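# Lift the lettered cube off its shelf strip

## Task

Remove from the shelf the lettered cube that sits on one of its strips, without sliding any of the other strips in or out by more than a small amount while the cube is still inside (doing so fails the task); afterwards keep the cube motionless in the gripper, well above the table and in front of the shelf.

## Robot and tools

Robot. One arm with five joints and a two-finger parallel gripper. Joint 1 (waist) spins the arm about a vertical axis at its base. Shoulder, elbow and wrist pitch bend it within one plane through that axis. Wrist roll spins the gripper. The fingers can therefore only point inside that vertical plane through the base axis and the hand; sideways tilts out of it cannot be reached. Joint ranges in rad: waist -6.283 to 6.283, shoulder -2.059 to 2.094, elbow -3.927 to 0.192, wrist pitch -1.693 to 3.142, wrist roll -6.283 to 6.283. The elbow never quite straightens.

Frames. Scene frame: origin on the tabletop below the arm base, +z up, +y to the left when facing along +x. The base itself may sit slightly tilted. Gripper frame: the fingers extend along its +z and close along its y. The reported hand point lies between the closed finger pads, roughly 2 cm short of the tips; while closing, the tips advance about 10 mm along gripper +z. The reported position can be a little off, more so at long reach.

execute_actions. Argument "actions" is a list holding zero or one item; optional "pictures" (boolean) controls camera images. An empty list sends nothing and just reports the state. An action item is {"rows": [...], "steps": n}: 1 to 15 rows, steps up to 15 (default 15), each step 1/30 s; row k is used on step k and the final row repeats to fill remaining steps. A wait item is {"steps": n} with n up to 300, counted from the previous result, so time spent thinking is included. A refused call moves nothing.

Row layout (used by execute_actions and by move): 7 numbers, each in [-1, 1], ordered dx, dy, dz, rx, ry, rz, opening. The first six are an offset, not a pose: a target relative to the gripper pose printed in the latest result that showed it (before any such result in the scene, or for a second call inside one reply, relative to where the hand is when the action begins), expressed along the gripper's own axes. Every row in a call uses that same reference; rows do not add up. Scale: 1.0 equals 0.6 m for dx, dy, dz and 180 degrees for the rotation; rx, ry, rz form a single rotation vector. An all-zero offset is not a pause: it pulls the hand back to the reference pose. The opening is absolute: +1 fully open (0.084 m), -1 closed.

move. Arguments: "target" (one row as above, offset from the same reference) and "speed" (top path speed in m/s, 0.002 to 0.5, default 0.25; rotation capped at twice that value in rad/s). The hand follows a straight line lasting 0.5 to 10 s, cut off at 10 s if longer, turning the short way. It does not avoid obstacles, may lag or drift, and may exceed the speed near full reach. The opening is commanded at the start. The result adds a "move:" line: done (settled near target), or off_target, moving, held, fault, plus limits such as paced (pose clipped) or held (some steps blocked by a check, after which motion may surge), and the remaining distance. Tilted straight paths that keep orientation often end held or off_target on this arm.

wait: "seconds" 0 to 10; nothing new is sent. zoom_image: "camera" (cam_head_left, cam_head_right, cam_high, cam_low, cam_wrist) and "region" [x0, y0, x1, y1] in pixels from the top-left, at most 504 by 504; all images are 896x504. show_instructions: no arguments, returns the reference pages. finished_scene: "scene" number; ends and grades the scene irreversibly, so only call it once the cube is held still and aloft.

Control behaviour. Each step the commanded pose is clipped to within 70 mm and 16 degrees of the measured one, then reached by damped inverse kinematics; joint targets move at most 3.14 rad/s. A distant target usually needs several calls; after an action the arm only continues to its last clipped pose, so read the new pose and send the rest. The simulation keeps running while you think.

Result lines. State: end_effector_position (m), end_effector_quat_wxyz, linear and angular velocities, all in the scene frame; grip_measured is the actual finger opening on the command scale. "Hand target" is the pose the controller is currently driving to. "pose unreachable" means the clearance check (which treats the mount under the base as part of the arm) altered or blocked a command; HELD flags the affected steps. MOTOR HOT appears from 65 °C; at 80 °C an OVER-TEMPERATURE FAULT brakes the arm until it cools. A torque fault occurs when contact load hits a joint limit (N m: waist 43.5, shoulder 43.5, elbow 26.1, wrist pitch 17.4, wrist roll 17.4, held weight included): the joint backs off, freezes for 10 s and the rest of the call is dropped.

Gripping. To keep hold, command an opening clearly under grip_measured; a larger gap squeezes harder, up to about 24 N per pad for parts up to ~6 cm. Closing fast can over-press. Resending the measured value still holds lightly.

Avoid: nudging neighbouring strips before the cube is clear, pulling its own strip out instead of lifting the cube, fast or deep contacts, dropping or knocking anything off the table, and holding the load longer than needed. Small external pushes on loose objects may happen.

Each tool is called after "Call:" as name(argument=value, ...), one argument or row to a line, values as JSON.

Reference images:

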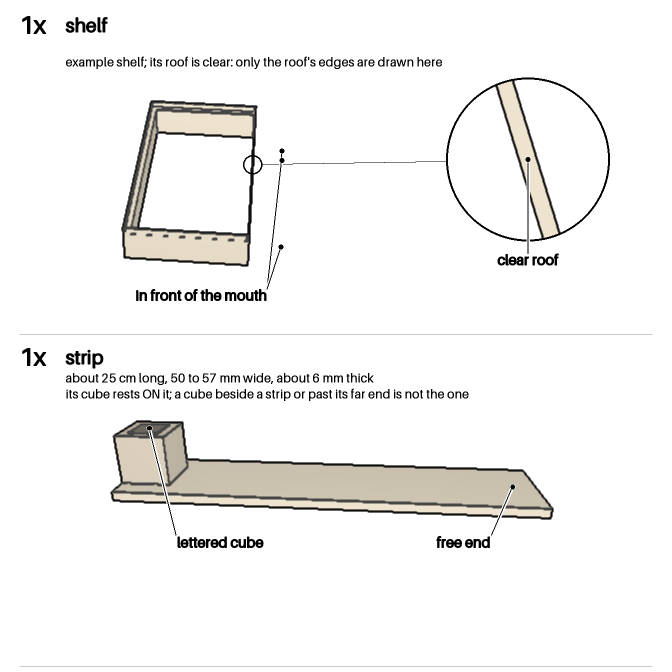

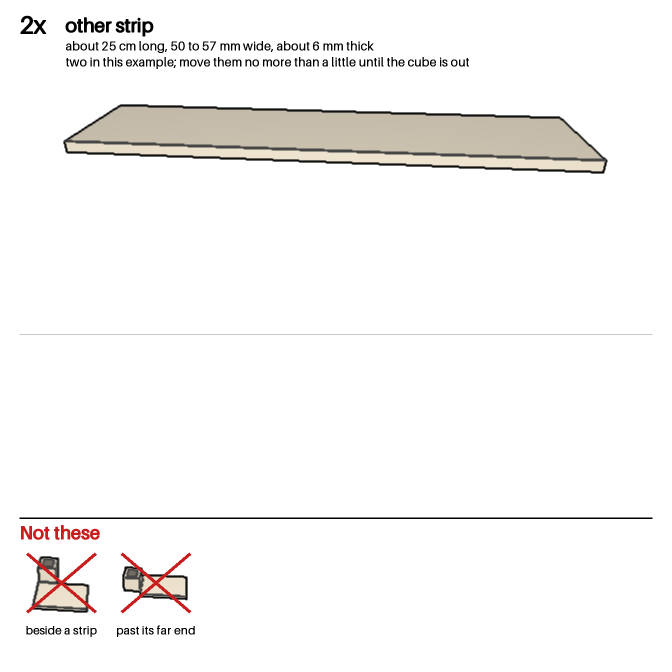

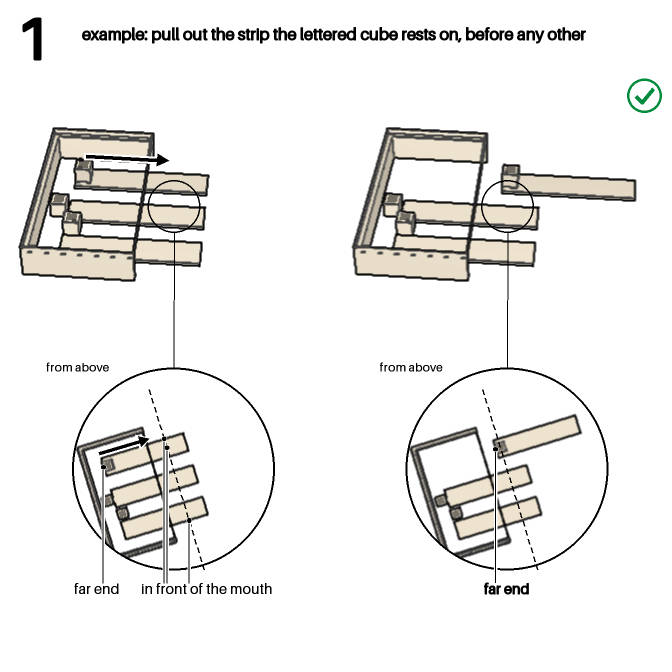

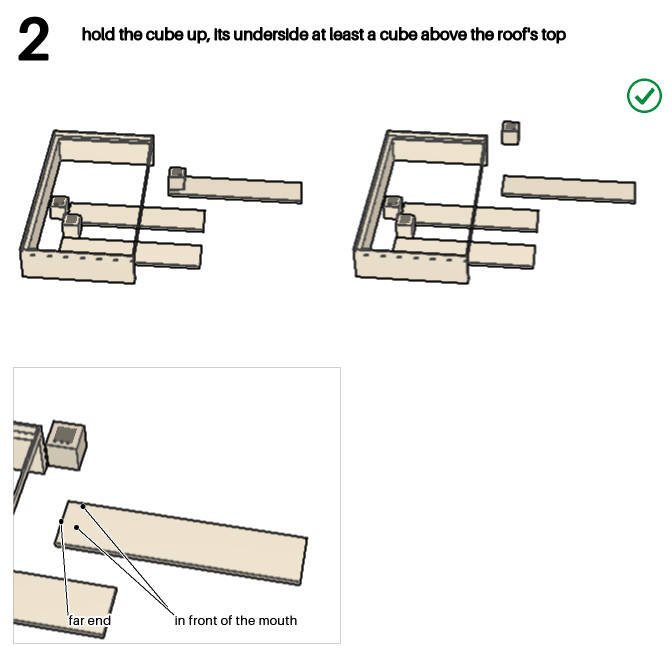

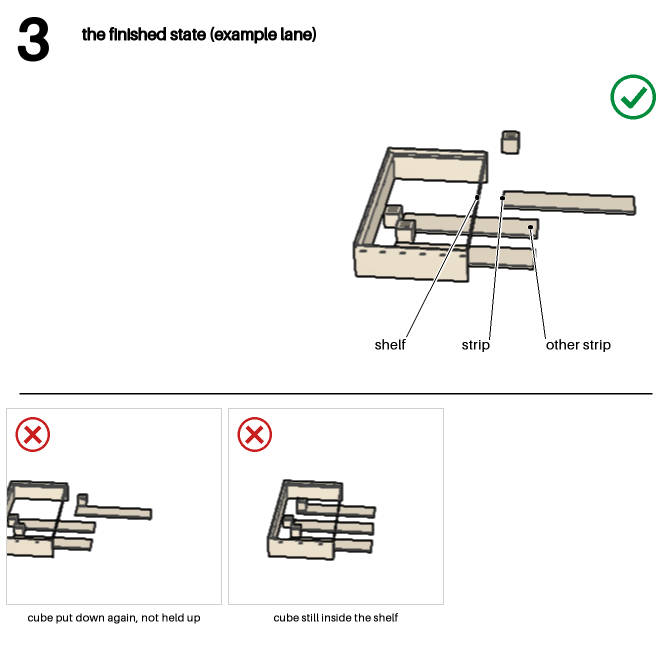

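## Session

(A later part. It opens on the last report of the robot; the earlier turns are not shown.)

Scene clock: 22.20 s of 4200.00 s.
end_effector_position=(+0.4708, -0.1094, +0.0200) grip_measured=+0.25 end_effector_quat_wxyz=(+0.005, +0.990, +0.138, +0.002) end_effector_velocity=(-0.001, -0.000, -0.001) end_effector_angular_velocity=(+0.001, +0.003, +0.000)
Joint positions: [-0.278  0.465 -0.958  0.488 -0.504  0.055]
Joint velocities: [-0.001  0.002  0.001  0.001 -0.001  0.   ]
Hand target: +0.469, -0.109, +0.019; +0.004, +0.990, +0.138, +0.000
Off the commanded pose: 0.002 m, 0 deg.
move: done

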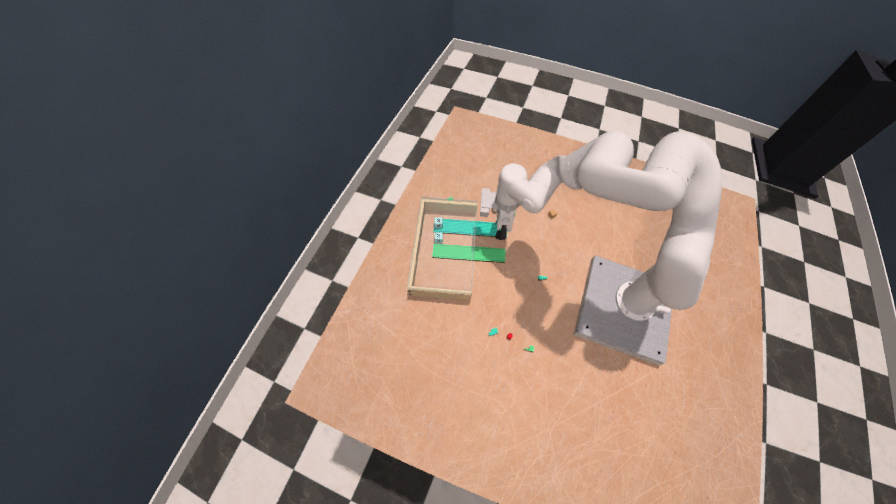

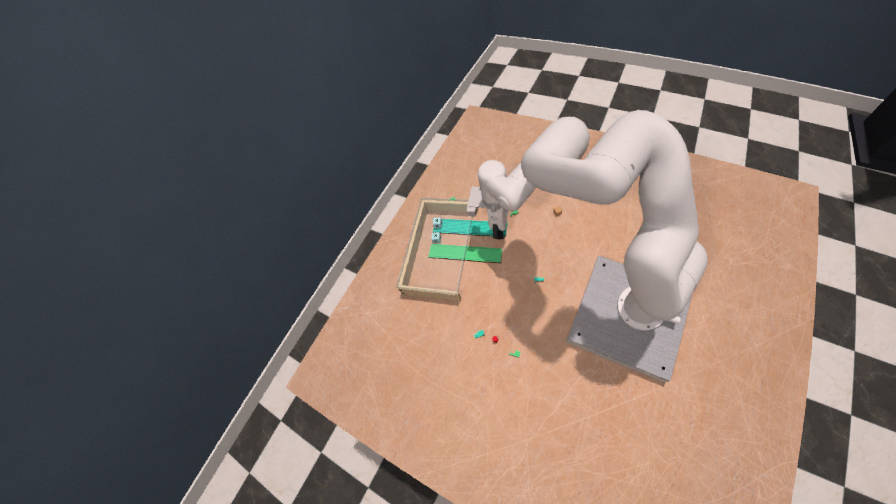

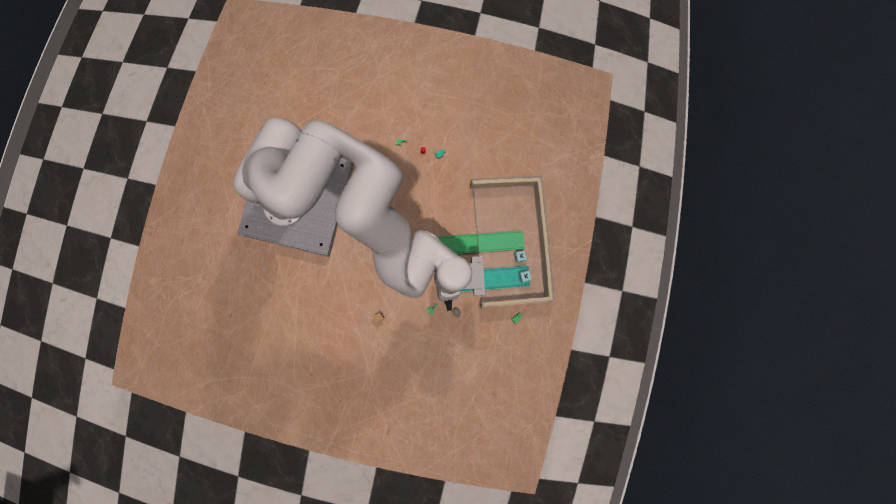

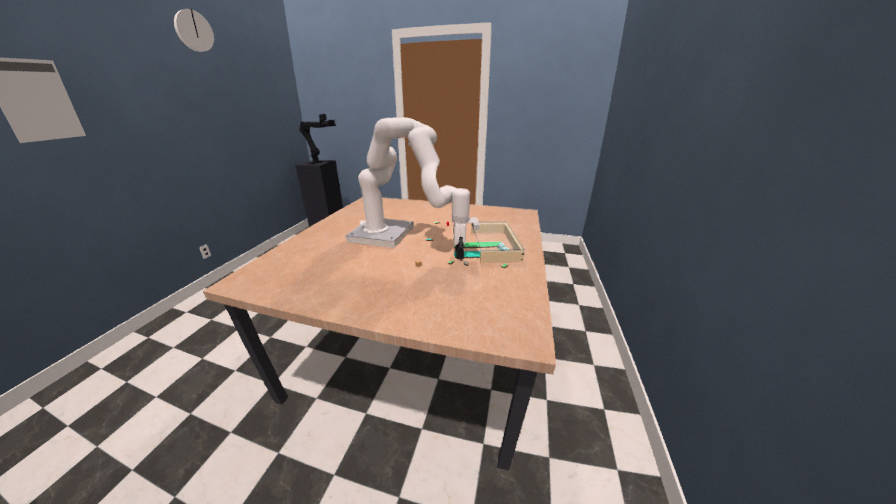

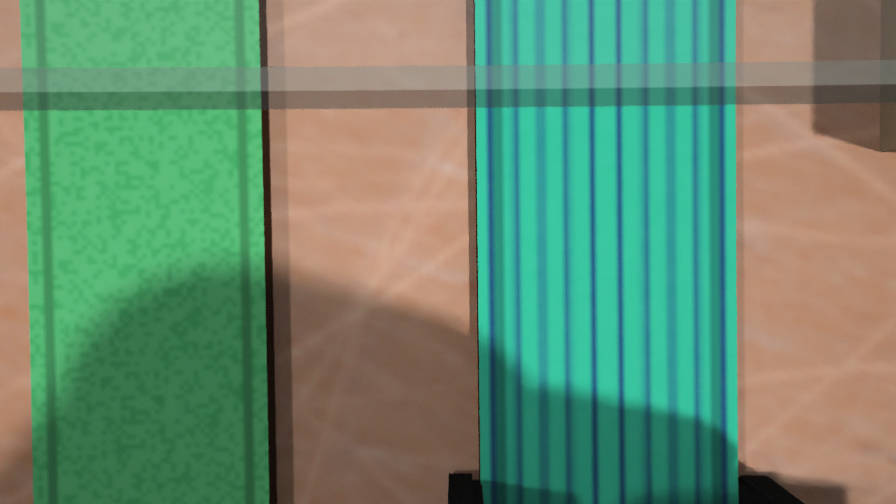

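Call:
move(
  target=[-0.33,0,-0.002,0,0,0,0],
  speed=0.08,
)

Call:
move(
  target=[0,0,-0.01,0,0,0,0.65],
  speed=0.02,
)

Call:
move(
  target=[0.27,0,-0.12,0,0,0,0.65],
)

Scene clock: 29.60 s of 4200.00 s.
end_effector_position=(+0.2790, -0.1635, +0.0195) grip_measured=+0.25 end_effector_quat_wxyz=(+0.004, +0.990, +0.138, -0.000) end_effector_velocity=(-0.001, -0.001, +0.001) end_effector_angular_velocity=(-0.001, -0.002, +0.001)
Joint positions: [-0.579  0.113 -0.369  0.255 -0.806  0.055]
Joint velocities: [-0.004 -0.006  0.005 -0.001 -0.005 -0.   ]
Hand target: +0.280, -0.164, +0.021; +0.005, +0.990, +0.138, +0.002
Off the commanded pose: 0.002 m, 0 deg.
After step 90, 1.43 s passed at rest.
move: done

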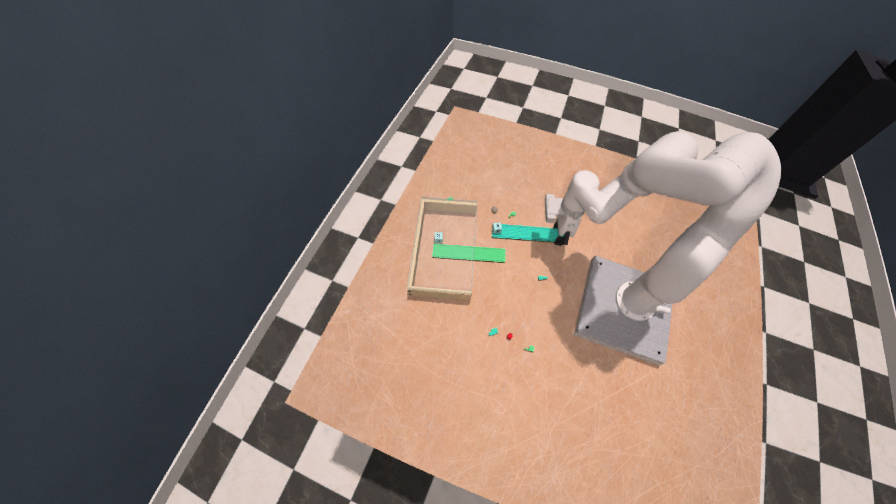

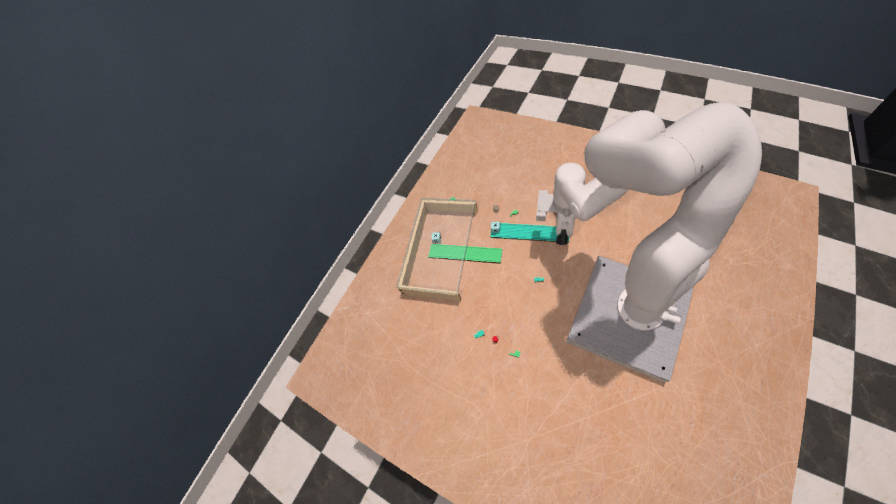

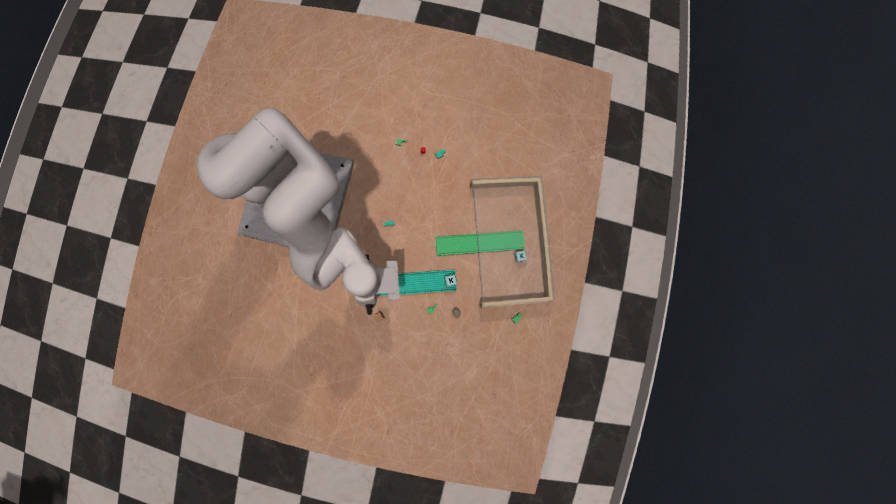

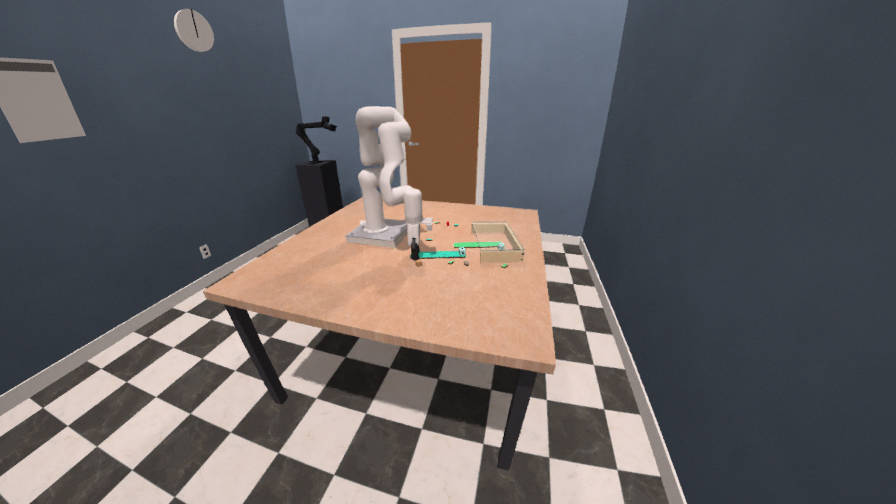

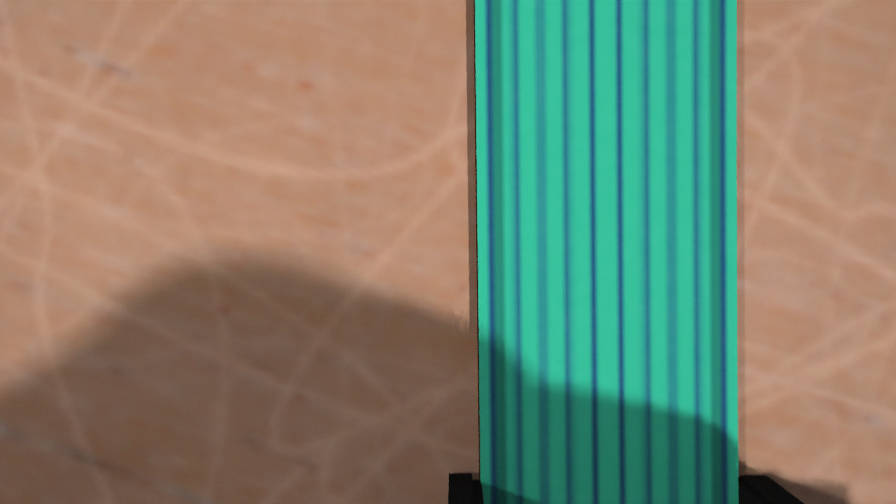

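Scene clock: 30.33 s of 4200.00 s.
end_effector_position=(+0.2790, -0.1634, +0.0252) grip_measured=+0.65 end_effector_quat_wxyz=(+0.004, +0.990, +0.138, -0.000) end_effector_velocity=(-0.001, +0.000, +0.003) end_effector_angular_velocity=(+0.001, +0.001, +0.000)
Joint positions: [-0.579  0.088 -0.367  0.278 -0.806  0.071]
Joint velocities: [-0.001 -0.012  0.002  0.011 -0.001  0.   ]
Hand target: +0.279, -0.163, +0.025; +0.004, +0.990, +0.138, -0.000
Off the commanded pose: 0.000 m, 0 deg.
move: done

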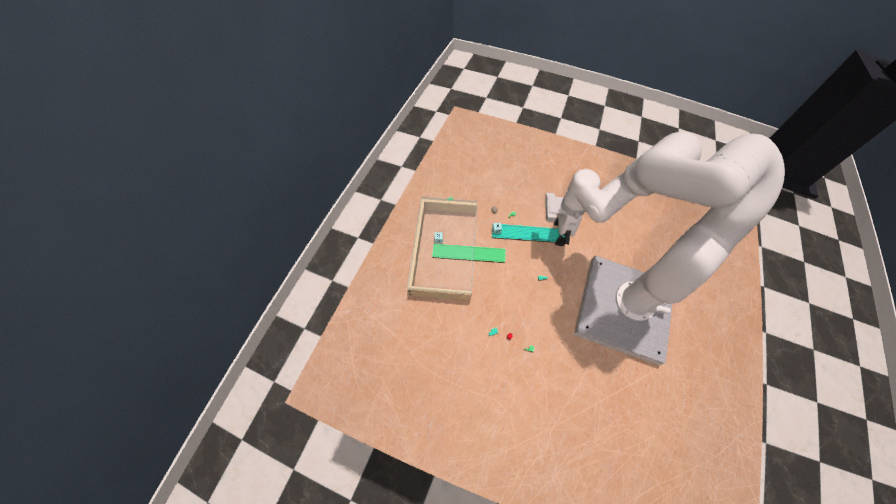

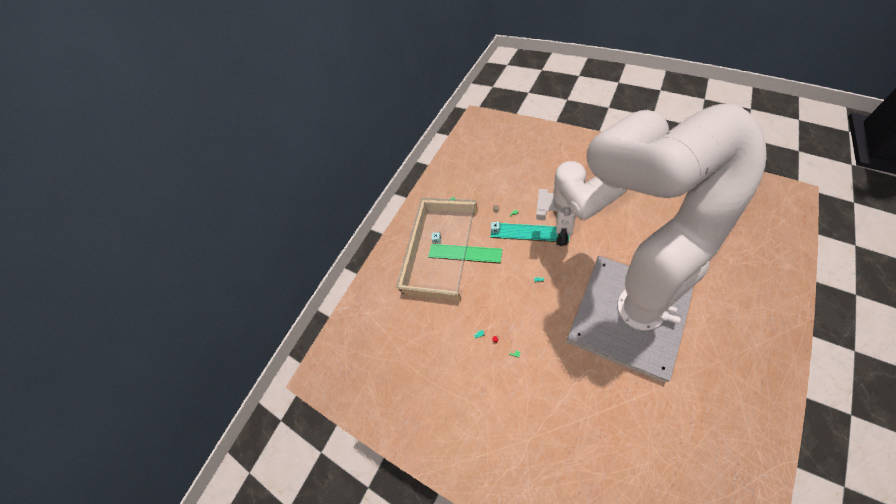

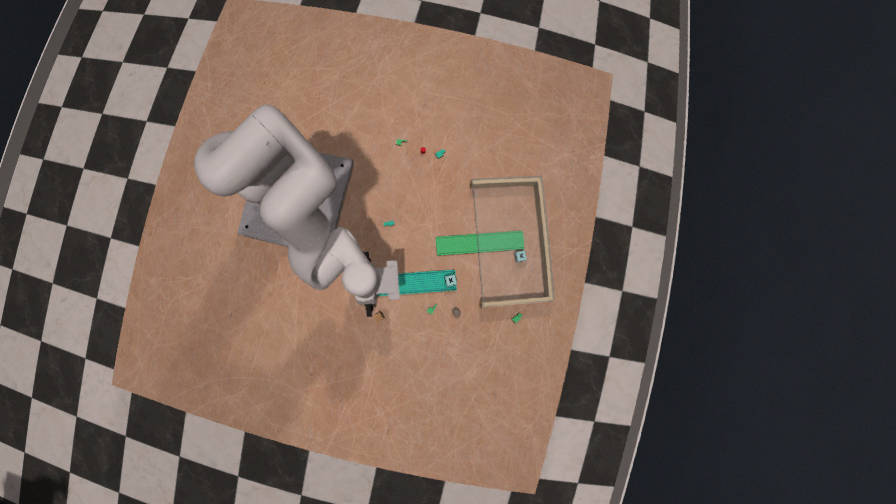

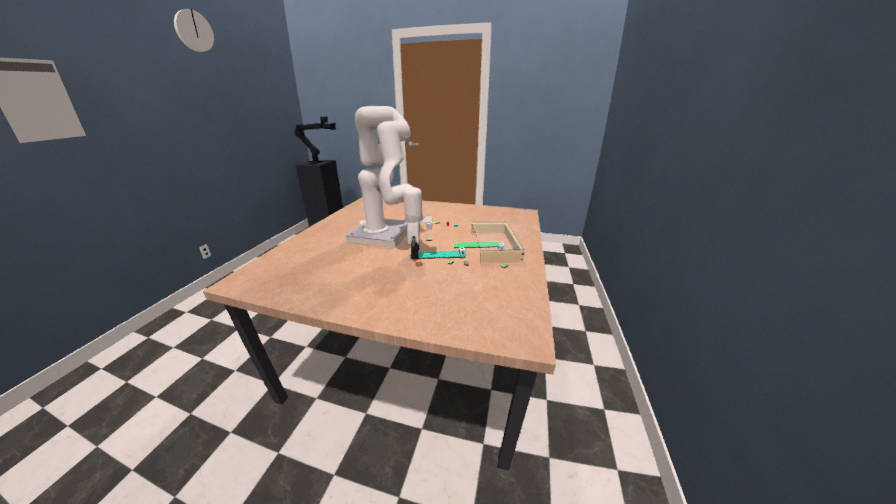

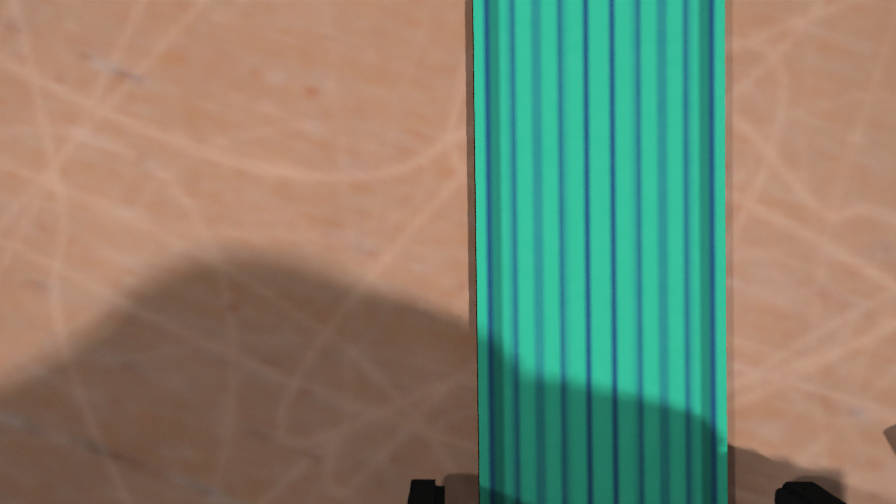

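Scene clock: 31.77 s of 4200.00 s.
end_effector_position=(+0.4344, -0.1179, +0.0969) grip_measured=+0.65 end_effector_quat_wxyz=(+0.004, +0.990, +0.138, -0.000) end_effector_velocity=(+0.002, -0.000, +0.001) end_effector_angular_velocity=(+0.001, +0.002, -0.001)
Joint positions: [-0.316  0.188 -0.835  0.645 -0.542  0.071]
Joint velocities: [ 0.001  0.006 -0.012  0.008  0.001 -0.   ]
Hand target: +0.435, -0.118, +0.097; +0.004, +0.990, +0.138, -0.000
Off the commanded pose: 0.001 m, 0 deg.
move: done

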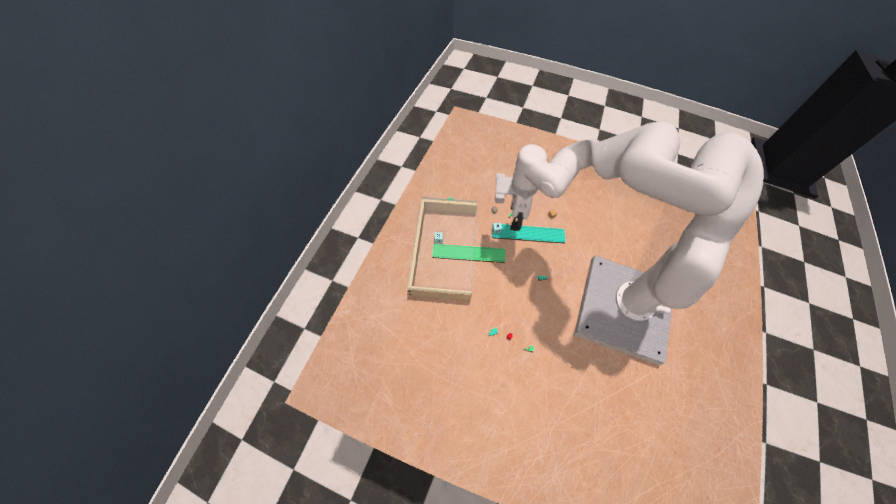

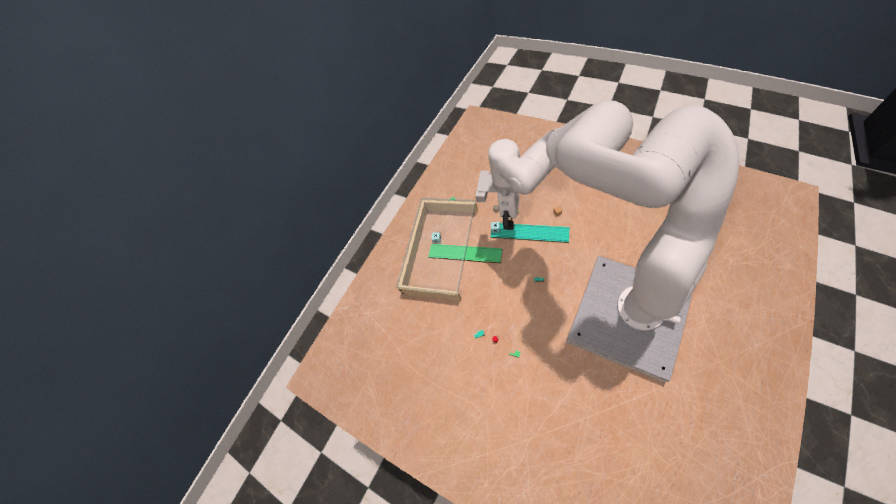

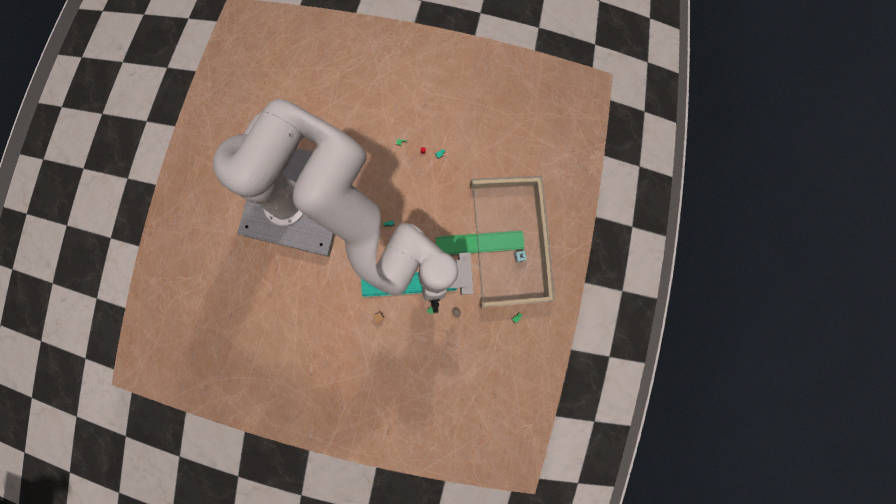

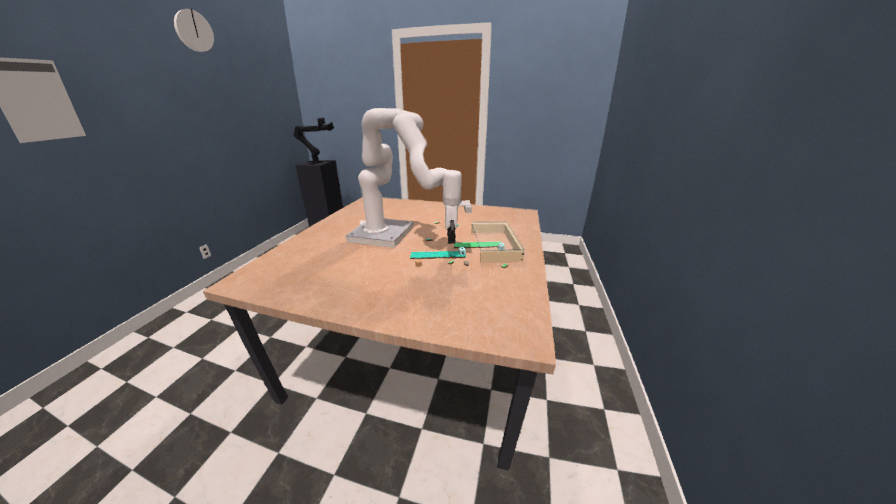

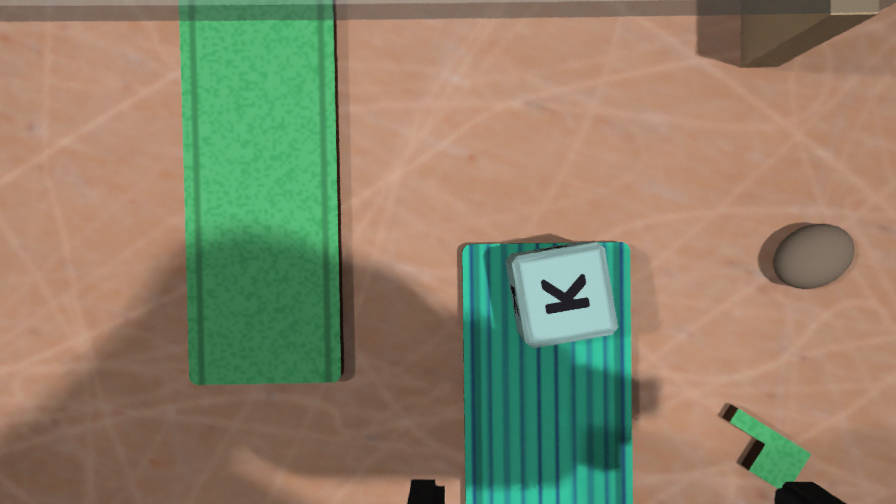

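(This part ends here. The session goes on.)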